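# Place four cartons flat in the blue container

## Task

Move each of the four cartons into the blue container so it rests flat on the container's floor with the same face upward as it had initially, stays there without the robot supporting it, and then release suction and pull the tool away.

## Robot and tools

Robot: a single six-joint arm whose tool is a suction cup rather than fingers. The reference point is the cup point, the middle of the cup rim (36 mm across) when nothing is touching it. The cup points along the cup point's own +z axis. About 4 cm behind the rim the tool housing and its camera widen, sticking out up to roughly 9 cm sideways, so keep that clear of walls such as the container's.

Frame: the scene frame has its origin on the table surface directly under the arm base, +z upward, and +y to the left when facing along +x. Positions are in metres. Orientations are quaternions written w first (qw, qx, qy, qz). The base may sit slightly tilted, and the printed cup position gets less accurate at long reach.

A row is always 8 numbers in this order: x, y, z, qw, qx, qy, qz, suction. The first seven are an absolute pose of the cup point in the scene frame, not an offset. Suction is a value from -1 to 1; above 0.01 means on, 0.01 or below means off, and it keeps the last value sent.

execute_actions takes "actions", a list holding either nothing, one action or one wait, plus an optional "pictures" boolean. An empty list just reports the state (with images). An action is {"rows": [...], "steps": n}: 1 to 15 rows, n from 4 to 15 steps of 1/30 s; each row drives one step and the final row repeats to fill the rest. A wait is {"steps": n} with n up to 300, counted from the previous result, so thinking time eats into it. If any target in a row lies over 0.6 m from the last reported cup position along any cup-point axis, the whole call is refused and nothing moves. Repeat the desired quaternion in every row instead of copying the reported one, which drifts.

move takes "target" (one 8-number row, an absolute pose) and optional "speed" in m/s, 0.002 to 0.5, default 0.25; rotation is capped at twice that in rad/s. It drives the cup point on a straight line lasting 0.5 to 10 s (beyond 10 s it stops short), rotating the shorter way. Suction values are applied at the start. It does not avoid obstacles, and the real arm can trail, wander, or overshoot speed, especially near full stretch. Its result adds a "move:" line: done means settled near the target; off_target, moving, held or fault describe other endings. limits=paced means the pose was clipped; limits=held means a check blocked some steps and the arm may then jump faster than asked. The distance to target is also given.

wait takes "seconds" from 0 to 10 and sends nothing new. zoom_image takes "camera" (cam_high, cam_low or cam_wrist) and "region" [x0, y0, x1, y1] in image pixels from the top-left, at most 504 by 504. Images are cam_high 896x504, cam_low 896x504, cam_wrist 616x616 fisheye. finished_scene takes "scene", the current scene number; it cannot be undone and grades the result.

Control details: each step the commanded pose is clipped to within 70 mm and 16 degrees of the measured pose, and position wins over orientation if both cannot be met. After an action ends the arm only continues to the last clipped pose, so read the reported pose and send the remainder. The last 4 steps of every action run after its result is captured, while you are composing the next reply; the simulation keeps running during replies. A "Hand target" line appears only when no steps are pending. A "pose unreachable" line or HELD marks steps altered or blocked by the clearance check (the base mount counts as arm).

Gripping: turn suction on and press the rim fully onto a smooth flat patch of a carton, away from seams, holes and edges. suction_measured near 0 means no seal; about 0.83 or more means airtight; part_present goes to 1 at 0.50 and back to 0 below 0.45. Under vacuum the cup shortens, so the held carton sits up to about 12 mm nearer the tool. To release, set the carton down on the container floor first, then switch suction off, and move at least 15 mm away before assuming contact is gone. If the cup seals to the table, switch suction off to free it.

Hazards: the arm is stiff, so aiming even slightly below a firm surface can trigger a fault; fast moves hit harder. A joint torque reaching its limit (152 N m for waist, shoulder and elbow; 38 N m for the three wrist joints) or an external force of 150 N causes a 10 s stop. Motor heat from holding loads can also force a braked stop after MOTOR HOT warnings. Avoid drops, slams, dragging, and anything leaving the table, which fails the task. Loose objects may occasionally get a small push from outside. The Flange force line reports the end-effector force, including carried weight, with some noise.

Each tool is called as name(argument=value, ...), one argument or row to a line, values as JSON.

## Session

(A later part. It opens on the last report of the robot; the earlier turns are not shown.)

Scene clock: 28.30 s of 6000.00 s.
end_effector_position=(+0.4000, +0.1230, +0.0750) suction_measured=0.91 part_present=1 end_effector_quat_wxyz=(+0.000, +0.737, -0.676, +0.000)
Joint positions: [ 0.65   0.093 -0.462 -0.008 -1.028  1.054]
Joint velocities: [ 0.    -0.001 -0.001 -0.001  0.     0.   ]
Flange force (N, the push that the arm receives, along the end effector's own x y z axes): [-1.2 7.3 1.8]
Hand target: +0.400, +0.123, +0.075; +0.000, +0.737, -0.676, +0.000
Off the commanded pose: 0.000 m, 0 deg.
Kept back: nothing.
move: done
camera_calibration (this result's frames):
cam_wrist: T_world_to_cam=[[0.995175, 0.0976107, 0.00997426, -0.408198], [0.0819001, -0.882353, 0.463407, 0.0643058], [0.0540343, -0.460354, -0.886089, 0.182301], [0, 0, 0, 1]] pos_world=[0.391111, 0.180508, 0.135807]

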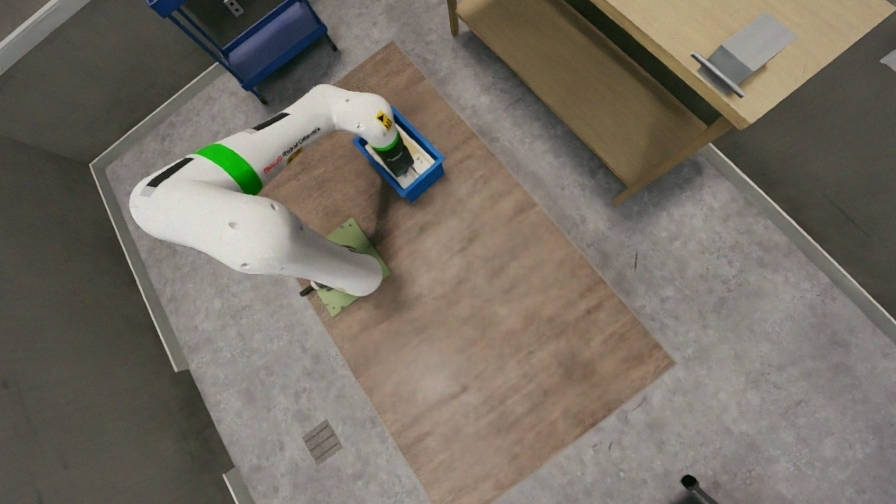

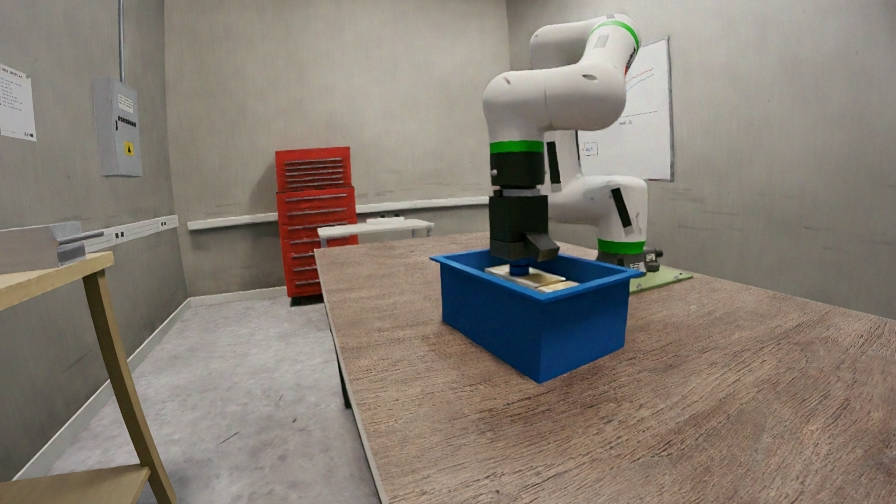

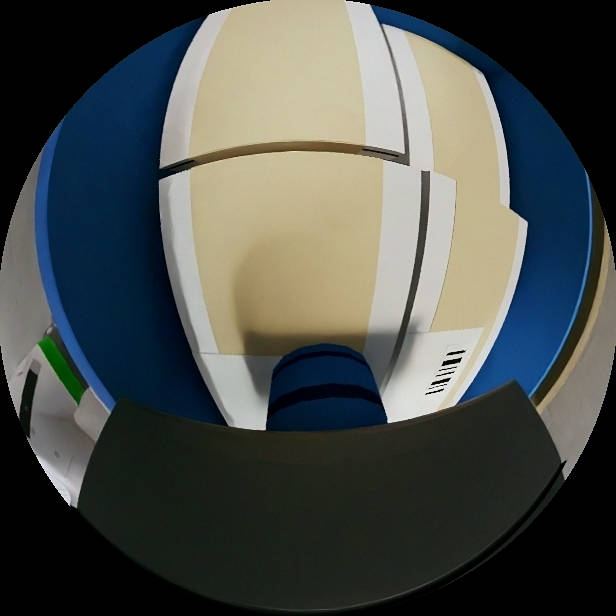

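Good fit. Continue down in steps.

move(
  target=[0.401,0.124,0.058,0,-0.737,0.676,0,1],
  speed=0.015,
)

move(
  target=[0.401,0.124,0.053,0,-0.737,0.676,0,1],
  speed=0.008,
)

Scene clock: 29.90 s of 6000.00 s.
end_effector_position=(+0.4010, +0.1240, +0.0580) suction_measured=0.91 part_present=1 end_effector_quat_wxyz=(-0.000, +0.737, -0.676, +0.000)
Joint positions: [ 0.651  0.121 -0.478 -0.009 -0.984  1.053]
Joint velocities: [ 0.     0.001 -0.001  0.     0.001 -0.001]
Flange force (N, the push that the arm receives, along the end effector's own x y z axes): [-2.1 5.7 -13.0]
Hand target: +0.401, +0.124, +0.058; +0.000, +0.737, -0.676, +0.000
Off the commanded pose: 0.000 m, 0 deg.
Kept back: nothing.
move: done
camera_calibration (this result's frames):
cam_wrist: T_world_to_cam=[[0.995158, 0.0977728, 0.0100441, -0.409161], [0.0820151, -0.882372, 0.46335, 0.0729375], [0.0541657, -0.460283, -0.886118, 0.16764], [0, 0, 0, 1]] pos_world=[0.392118, 0.181525, 0.118863]

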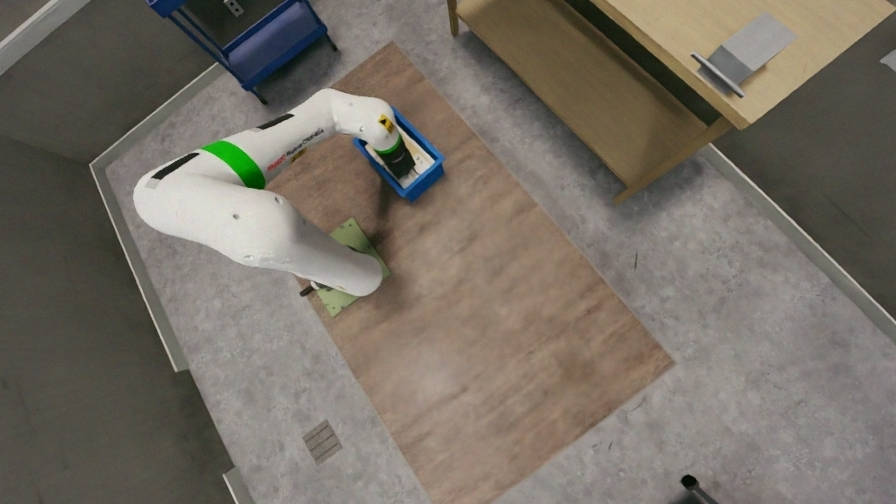

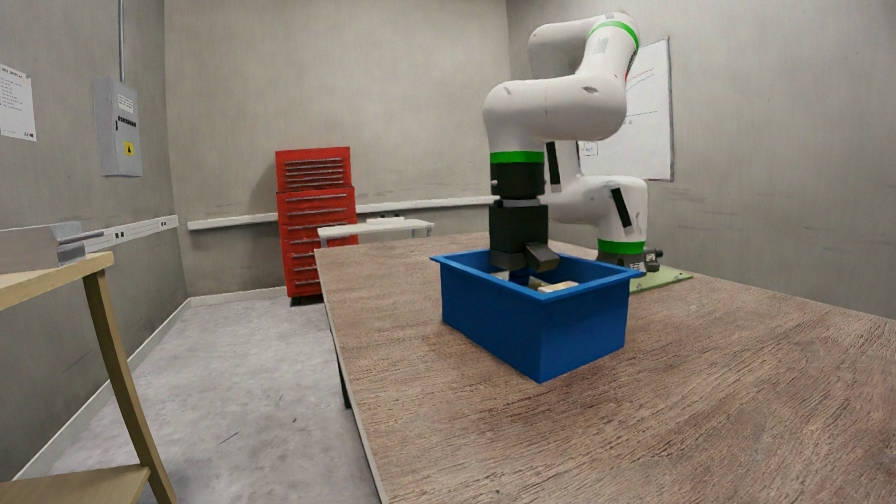

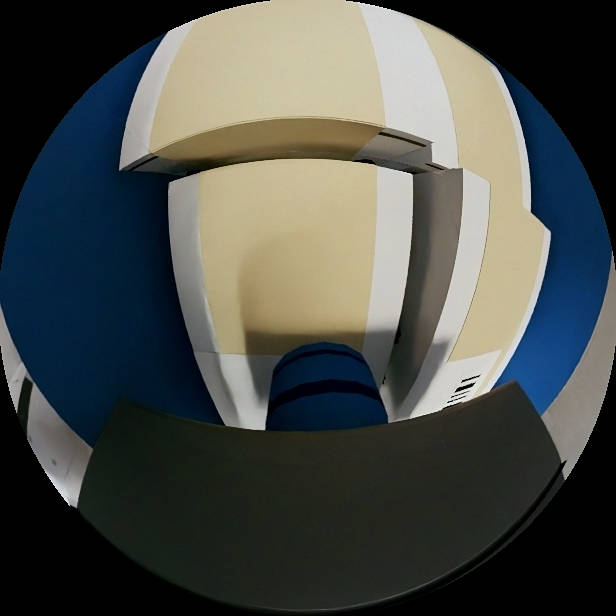

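Scene clock: 40.43 s of 6000.00 s.
end_effector_position=(+0.4020, +0.1239, +0.0576) suction_measured=0.91 part_present=1 end_effector_quat_wxyz=(-0.000, +0.737, -0.675, +0.001)
Joint positions: [ 0.651  0.123 -0.478 -0.006 -0.981  1.053]
Joint velocities: [ 0.     0.001  0.    -0.001 -0.001  0.   ]
Flange force (N, the push that the arm receives, along the end effector's own x y z axes): [-2.5 14.3 -27.9]
Hand target: +0.402, +0.124, +0.058; -0.000, +0.737, -0.675, +0.001
Off the commanded pose: 0.005 m, 0 deg.
FORCE FAULT: contact force on the arm reached its limit, and the arm stopped for 10 seconds. The contact can be on any part of the arm, not only on its tool. The arm's remaining commands of this call were not run. The arm holds still and accepts commands again. Move the arm away from the contact; if what it grips holds it there, let go first. Pushing or pulling that hard again can fault the arm again.
Kept back: nothing.
move: fault
camera_calibration (this result's frames):
cam_wrist: T_world_to_cam=[[0.994991, 0.0992776, 0.0117264, -0.410344], [0.0824854, -0.881589, 0.464755, 0.0725741], [0.0564775, -0.461459, -0.885362, 0.166331], [0, 0, 0, 1]] pos_world=[0.392908, 0.181473, 0.118346]

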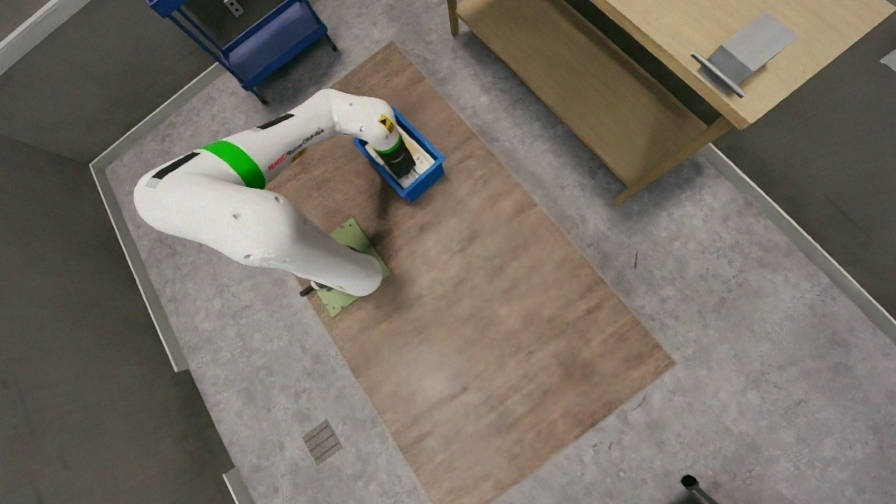

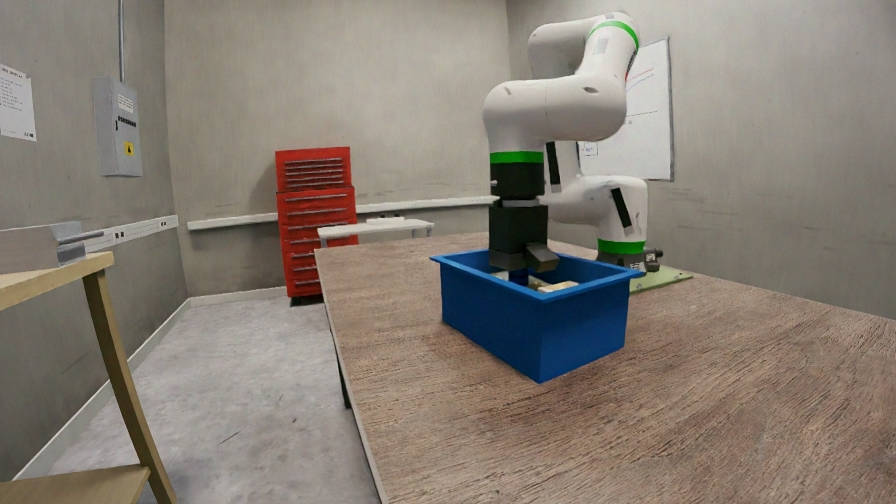

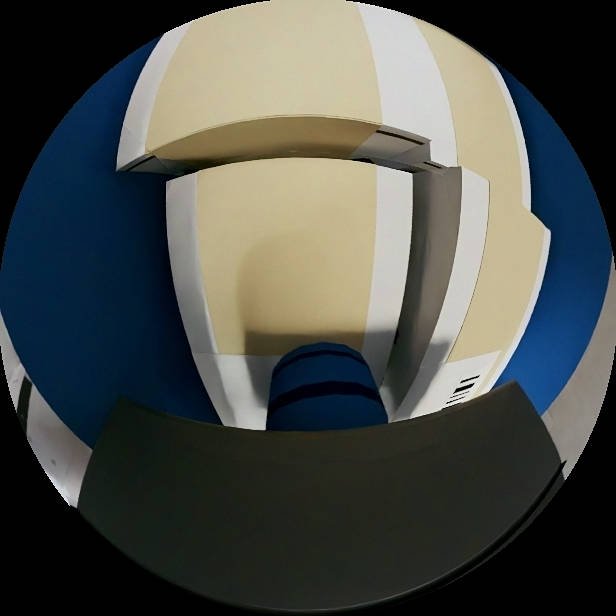

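move(
  target=[0.401,0.124,0.067,0,-0.737,0.676,0,1],
  speed=0.015,
)

move(
  target=[0.4005,0.1285,0.067,0,-0.737,0.676,0,1],
  speed=0.008,
)

move(
  target=[0.4005,0.1285,0.059,0,-0.737,0.676,0,1],
  speed=0.01,
)

Scene clock: 41.53 s of 6000.00 s.
end_effector_position=(+0.4010, +0.1240, +0.0670) suction_measured=0.91 part_present=1 end_effector_quat_wxyz=(+0.000, +0.737, -0.676, -0.000)
Joint positions: [ 0.651  0.108 -0.468 -0.009 -1.007  1.053]
Joint velocities: [-0.001  0.     0.001  0.001 -0.001  0.   ]
Flange force (N, the push that the arm receives, along the end effector's own x y z axes): [0.1 6.9 2.0]
Hand target: +0.401, +0.124, +0.067; -0.000, +0.737, -0.676, -0.000
Off the commanded pose: 0.000 m, 0 deg.
Kept back: nothing.
move: done
camera_calibration (this result's frames):
cam_wrist: T_world_to_cam=[[0.995143, 0.0979381, 0.00988671, -0.409223], [0.0822361, -0.882367, 0.46332, 0.0687115], [0.0541004, -0.460257, -0.886136, 0.175626], [0, 0, 0, 1]] pos_world=[0.392083, 0.181541, 0.127839]

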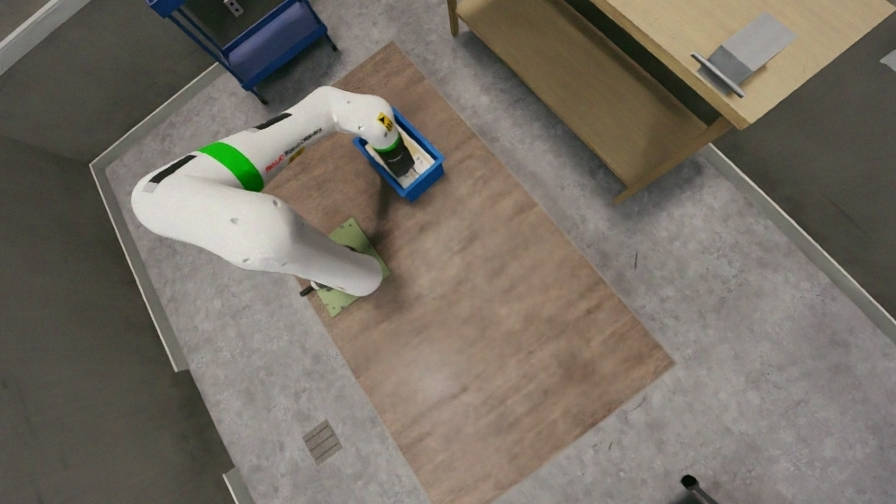

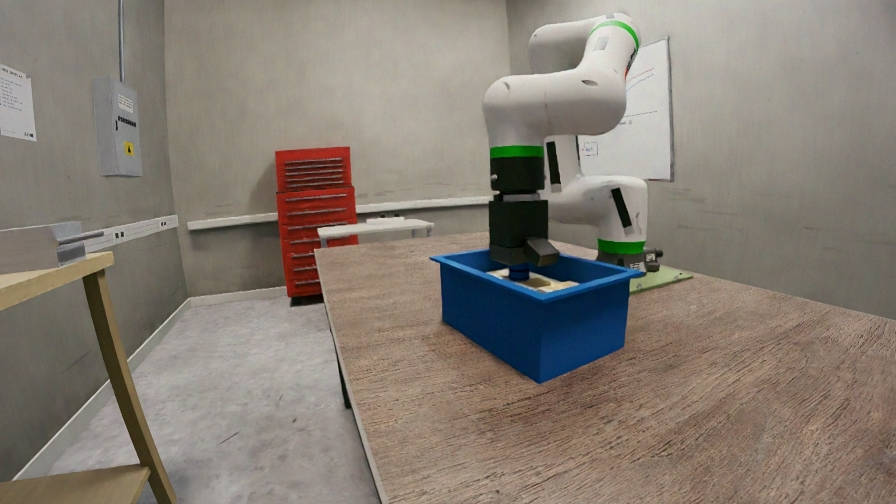

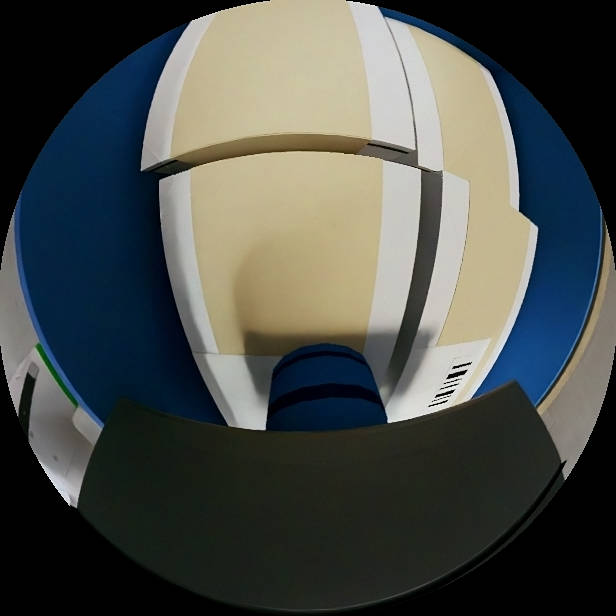

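Scene clock: 42.33 s of 6000.00 s.
end_effector_position=(+0.4005, +0.1285, +0.0670) suction_measured=0.91 part_present=1 end_effector_quat_wxyz=(+0.000, +0.737, -0.676, -0.000)
Joint positions: [ 0.661  0.11  -0.465 -0.009 -1.008  1.044]
Joint velocities: [ 0.     0.002 -0.001 -0.001  0.002 -0.   ]
Flange force (N, the push that the arm receives, along the end effector's own x y z axes): [0.7 8.4 2.6]
Hand target: +0.400, +0.129, +0.067; +0.000, +0.737, -0.676, -0.000
Off the commanded pose: 0.000 m, 0 deg.
Kept back: nothing.
move: done
camera_calibration (this result's frames):
cam_wrist: T_world_to_cam=[[0.99515, 0.0978704, 0.00989191, -0.409157], [0.0821726, -0.882364, 0.463338, 0.0727363], [0.0540753, -0.460278, -0.886127, 0.177732], [0, 0, 0, 1]] pos_world=[0.391585, 0.18603, 0.127839]

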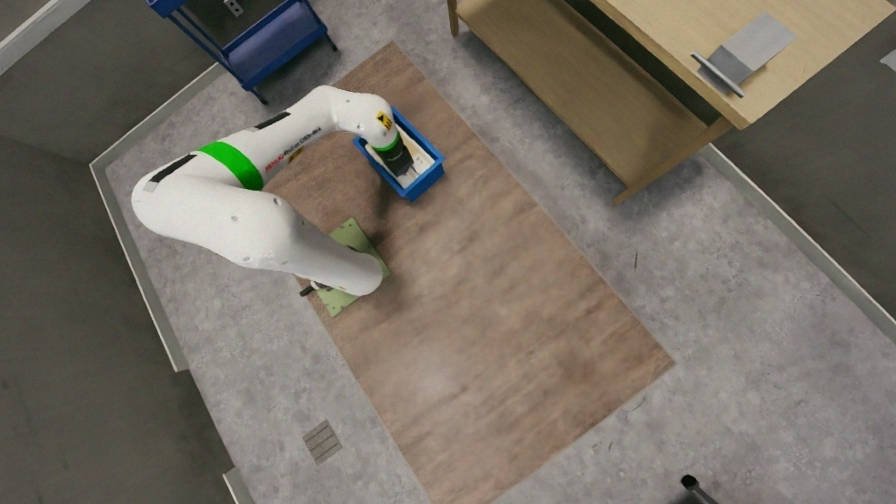

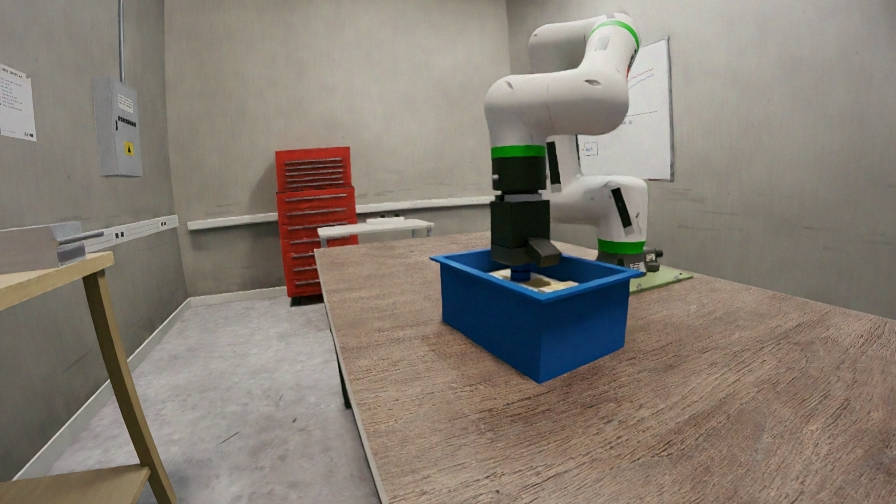

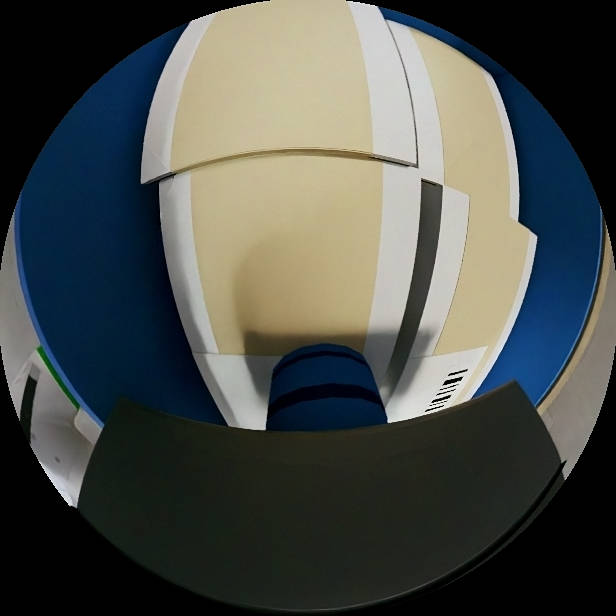

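Scene clock: 43.37 s of 6000.00 s.
end_effector_position=(+0.4005, +0.1285, +0.0590) suction_measured=0.91 part_present=1 end_effector_quat_wxyz=(-0.000, +0.737, -0.676, +0.000)
Joint positions: [ 0.661  0.122 -0.474 -0.009 -0.987  1.044]
Joint velocities: [-0.001  0.001 -0.    -0.     0.002  0.   ]
Flange force (N, the push that the arm receives, along the end effector's own x y z axes): [0.6 7.3 2.7]
Hand target: +0.401, +0.128, +0.059; +0.000, +0.737, -0.676, +0.000
Off the commanded pose: 0.000 m, 0 deg.
Kept back: nothing.
move: done
camera_calibration (this result's frames):
cam_wrist: T_world_to_cam=[[0.995155, 0.0978199, 0.00993279, -0.409087], [0.0821077, -0.88236, 0.463357, 0.0764626], [0.0540898, -0.460296, -0.886116, 0.170628], [0, 0, 0, 1]] pos_world=[0.391597, 0.186024, 0.11983]

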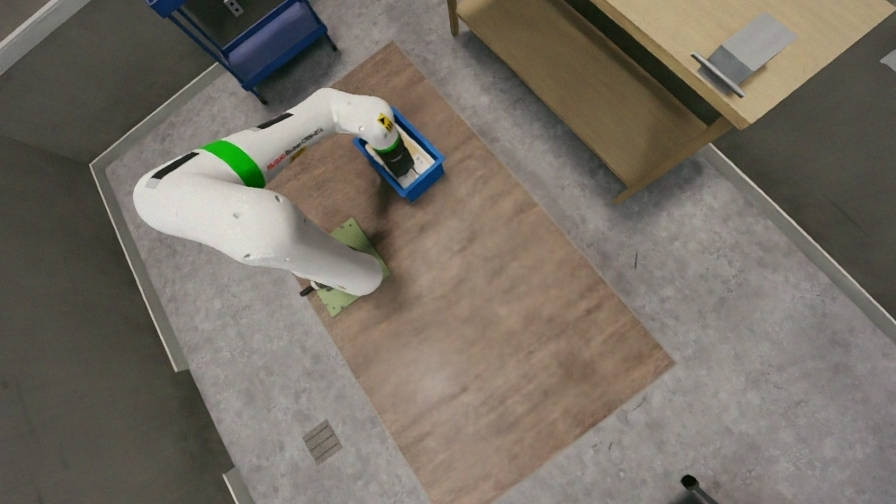

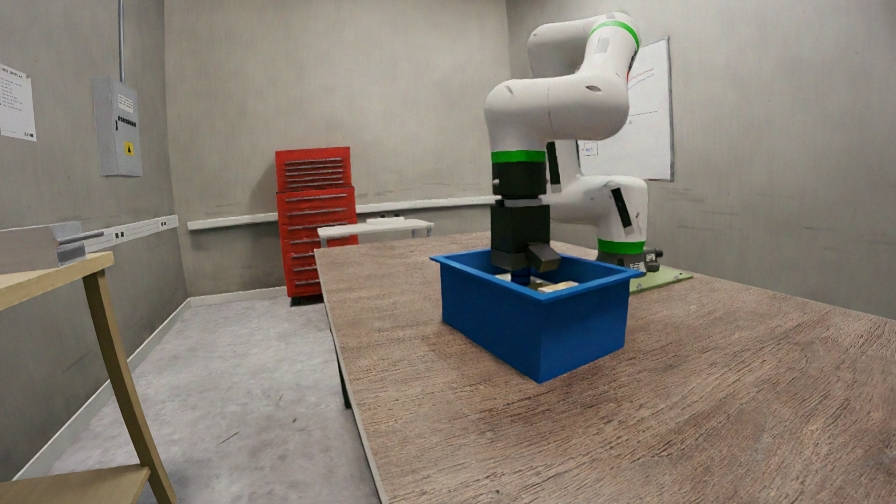

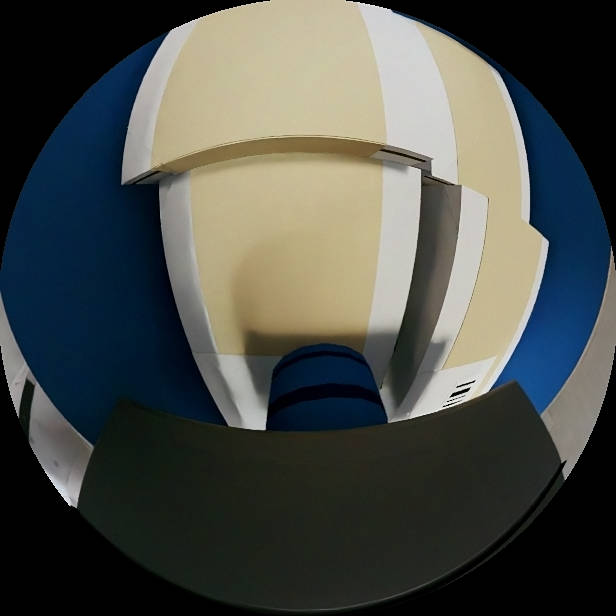

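move(
  target=[0.4005,0.1285,0.0568,0,-0.737,0.676,0,1],
  speed=0.004,
)

move(
  target=[0.4005,0.1285,0.058,0,-0.737,0.676,0,0],
  speed=0.002,
)

move(
  target=[0.41,0.10,0.24,0,-0.737,0.676,0,0],
  speed=0.15,
)

Scene clock: 44.37 s of 6000.00 s.
end_effector_position=(+0.4005, +0.1285, +0.0568) suction_measured=0.91 part_present=1 end_effector_quat_wxyz=(-0.000, +0.737, -0.676, +0.000)
Joint positions: [ 0.661  0.125 -0.476 -0.009 -0.981  1.044]
Joint velocities: [-0.001  0.003 -0.001 -0.001  0.    -0.   ]
Flange force (N, the push that the arm receives, along the end effector's own x y z axes): [0.4 5.2 1.8]
Hand target: +0.401, +0.128, +0.057; +0.000, +0.737, -0.676, +0.000
Off the commanded pose: 0.000 m, 0 deg.
Kept back: nothing.
move: done
camera_calibration (this result's frames):
cam_wrist: T_world_to_cam=[[0.995158, 0.0977894, 0.0099209, -0.40906], [0.0820868, -0.882367, 0.463348, 0.0774945], [0.0540644, -0.46029, -0.886121, 0.168694], [0, 0, 0, 1]] pos_world=[0.391598, 0.186028, 0.117634]

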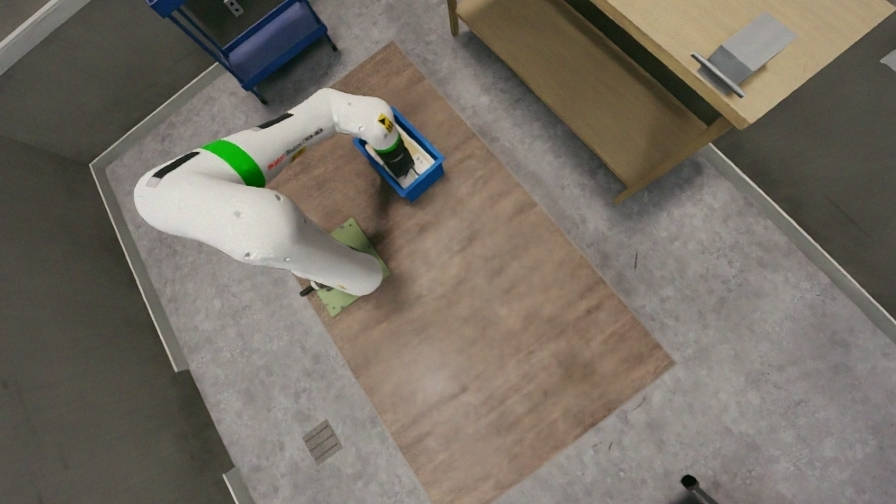

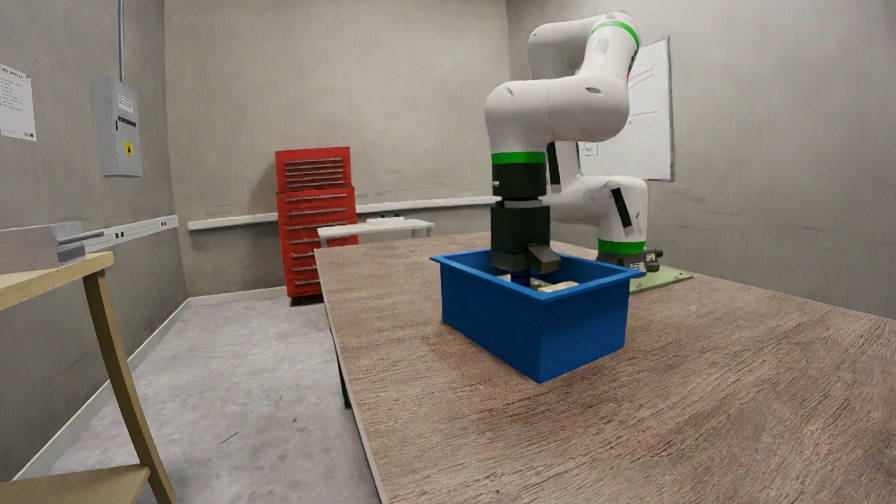

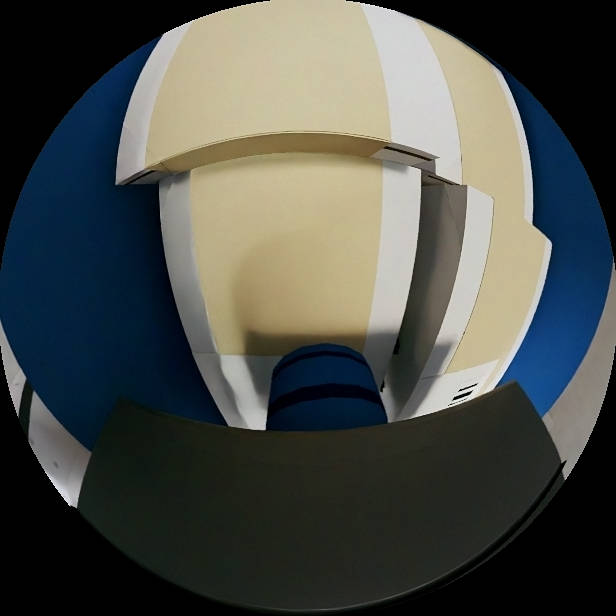

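Scene clock: 45.20 s of 6000.00 s.
end_effector_position=(+0.4005, +0.1285, +0.0580) suction_measured=0.00 part_present=0 end_effector_quat_wxyz=(+0.000, +0.737, -0.676, -0.000)
Joint positions: [ 0.661  0.123 -0.475 -0.009 -0.984  1.044]
Joint velocities: [ 0.     0.001  0.002 -0.001  0.001 -0.   ]
Flange force (N, the push that the arm receives, along the end effector's own x y z axes): [0.9 7.6 -10.6]
Hand target: +0.400, +0.129, +0.058; -0.000, +0.737, -0.676, -0.000
Off the commanded pose: 0.000 m, 0 deg.
Kept back: nothing.
move: done
camera_calibration (this result's frames):
cam_wrist: T_world_to_cam=[[0.995147, 0.0979018, 0.00990177, -0.409075], [0.0821956, -0.882359, 0.463342, 0.0769066], [0.0540989, -0.460279, -0.886124, 0.169745], [0, 0, 0, 1]] pos_world=[0.391585, 0.186039, 0.118832]

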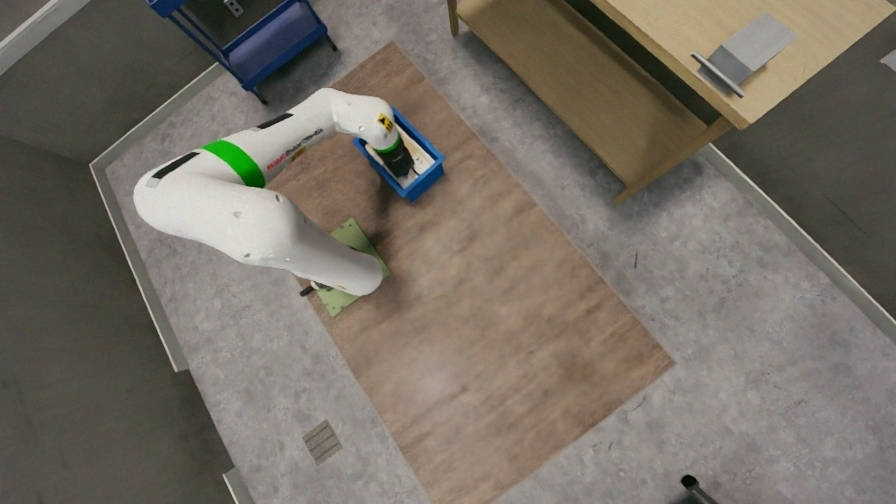

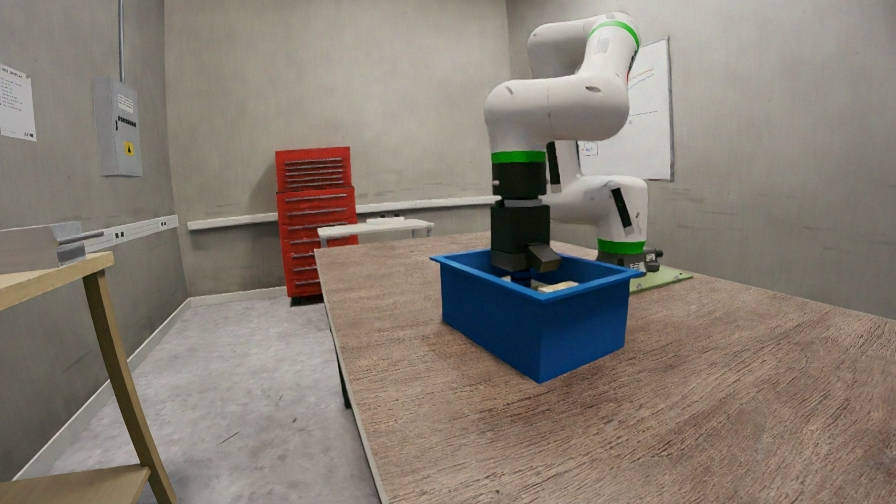

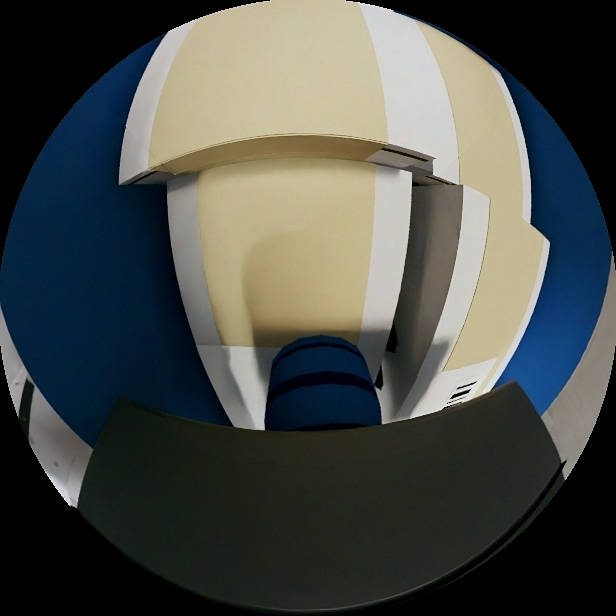

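Scene clock: 46.77 s of 6000.00 s.
end_effector_position=(+0.4100, +0.1001, +0.2402) suction_measured=0.00 part_present=0 end_effector_quat_wxyz=(-0.000, +0.737, -0.675, -0.000)
Joint positions: [ 0.586 -0.039 -0.186 -0.007 -1.436  1.115]
Joint velocities: [ 0.     0.001 -0.001 -0.002  0.     0.   ]
Flange force (N, the push that the arm receives, along the end effector's own x y z axes): [-0.5 5.6 1.7]
Hand target: +0.410, +0.100, +0.240; -0.000, +0.737, -0.676, -0.000
Off the commanded pose: 0.000 m, 0 deg.
Kept back: nothing.
move: done
camera_calibration (this result's frames):
cam_wrist: T_world_to_cam=[[0.995024, 0.099108, 0.0102738, -0.417747], [0.0831183, -0.882481, 0.462946, -0.0336893], [0.054948, -0.459788, -0.886327, 0.317278], [0, 0, 0, 1]] pos_world=[0.401035, 0.157553, 0.301101]

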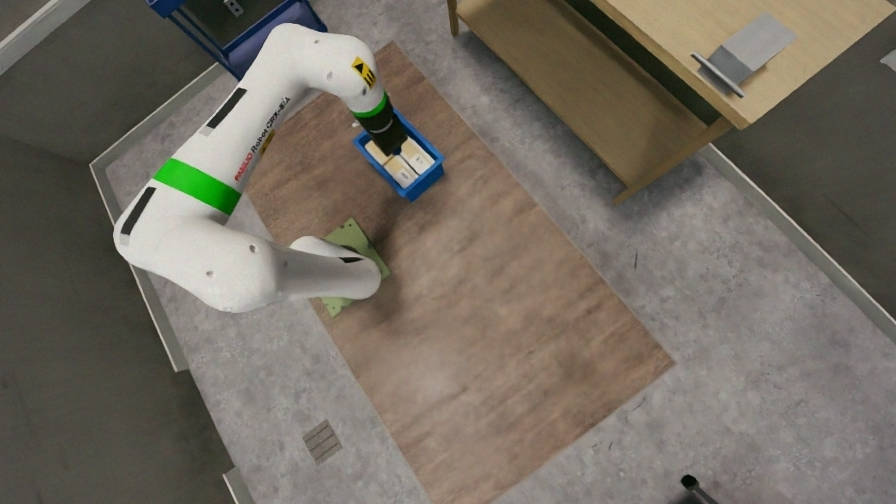

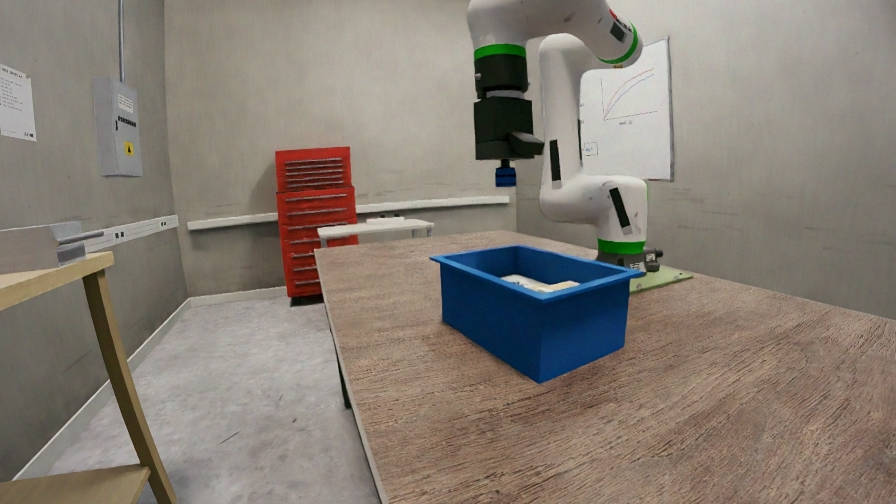

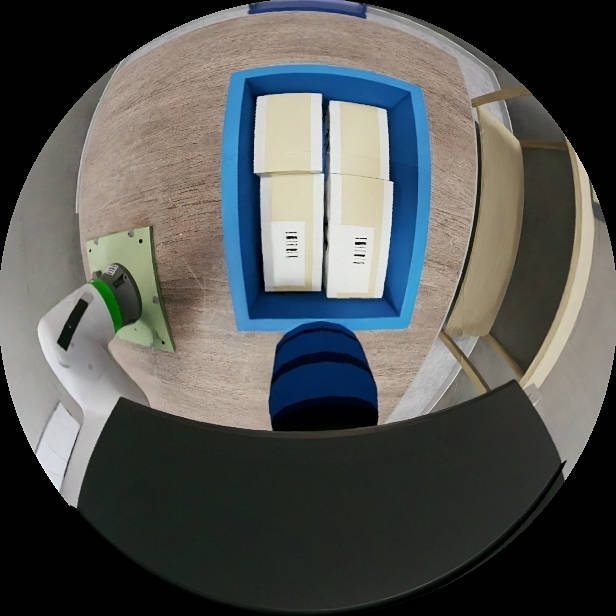

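finished_scene(
  scene=1,
)

The scene is finished: the task was done.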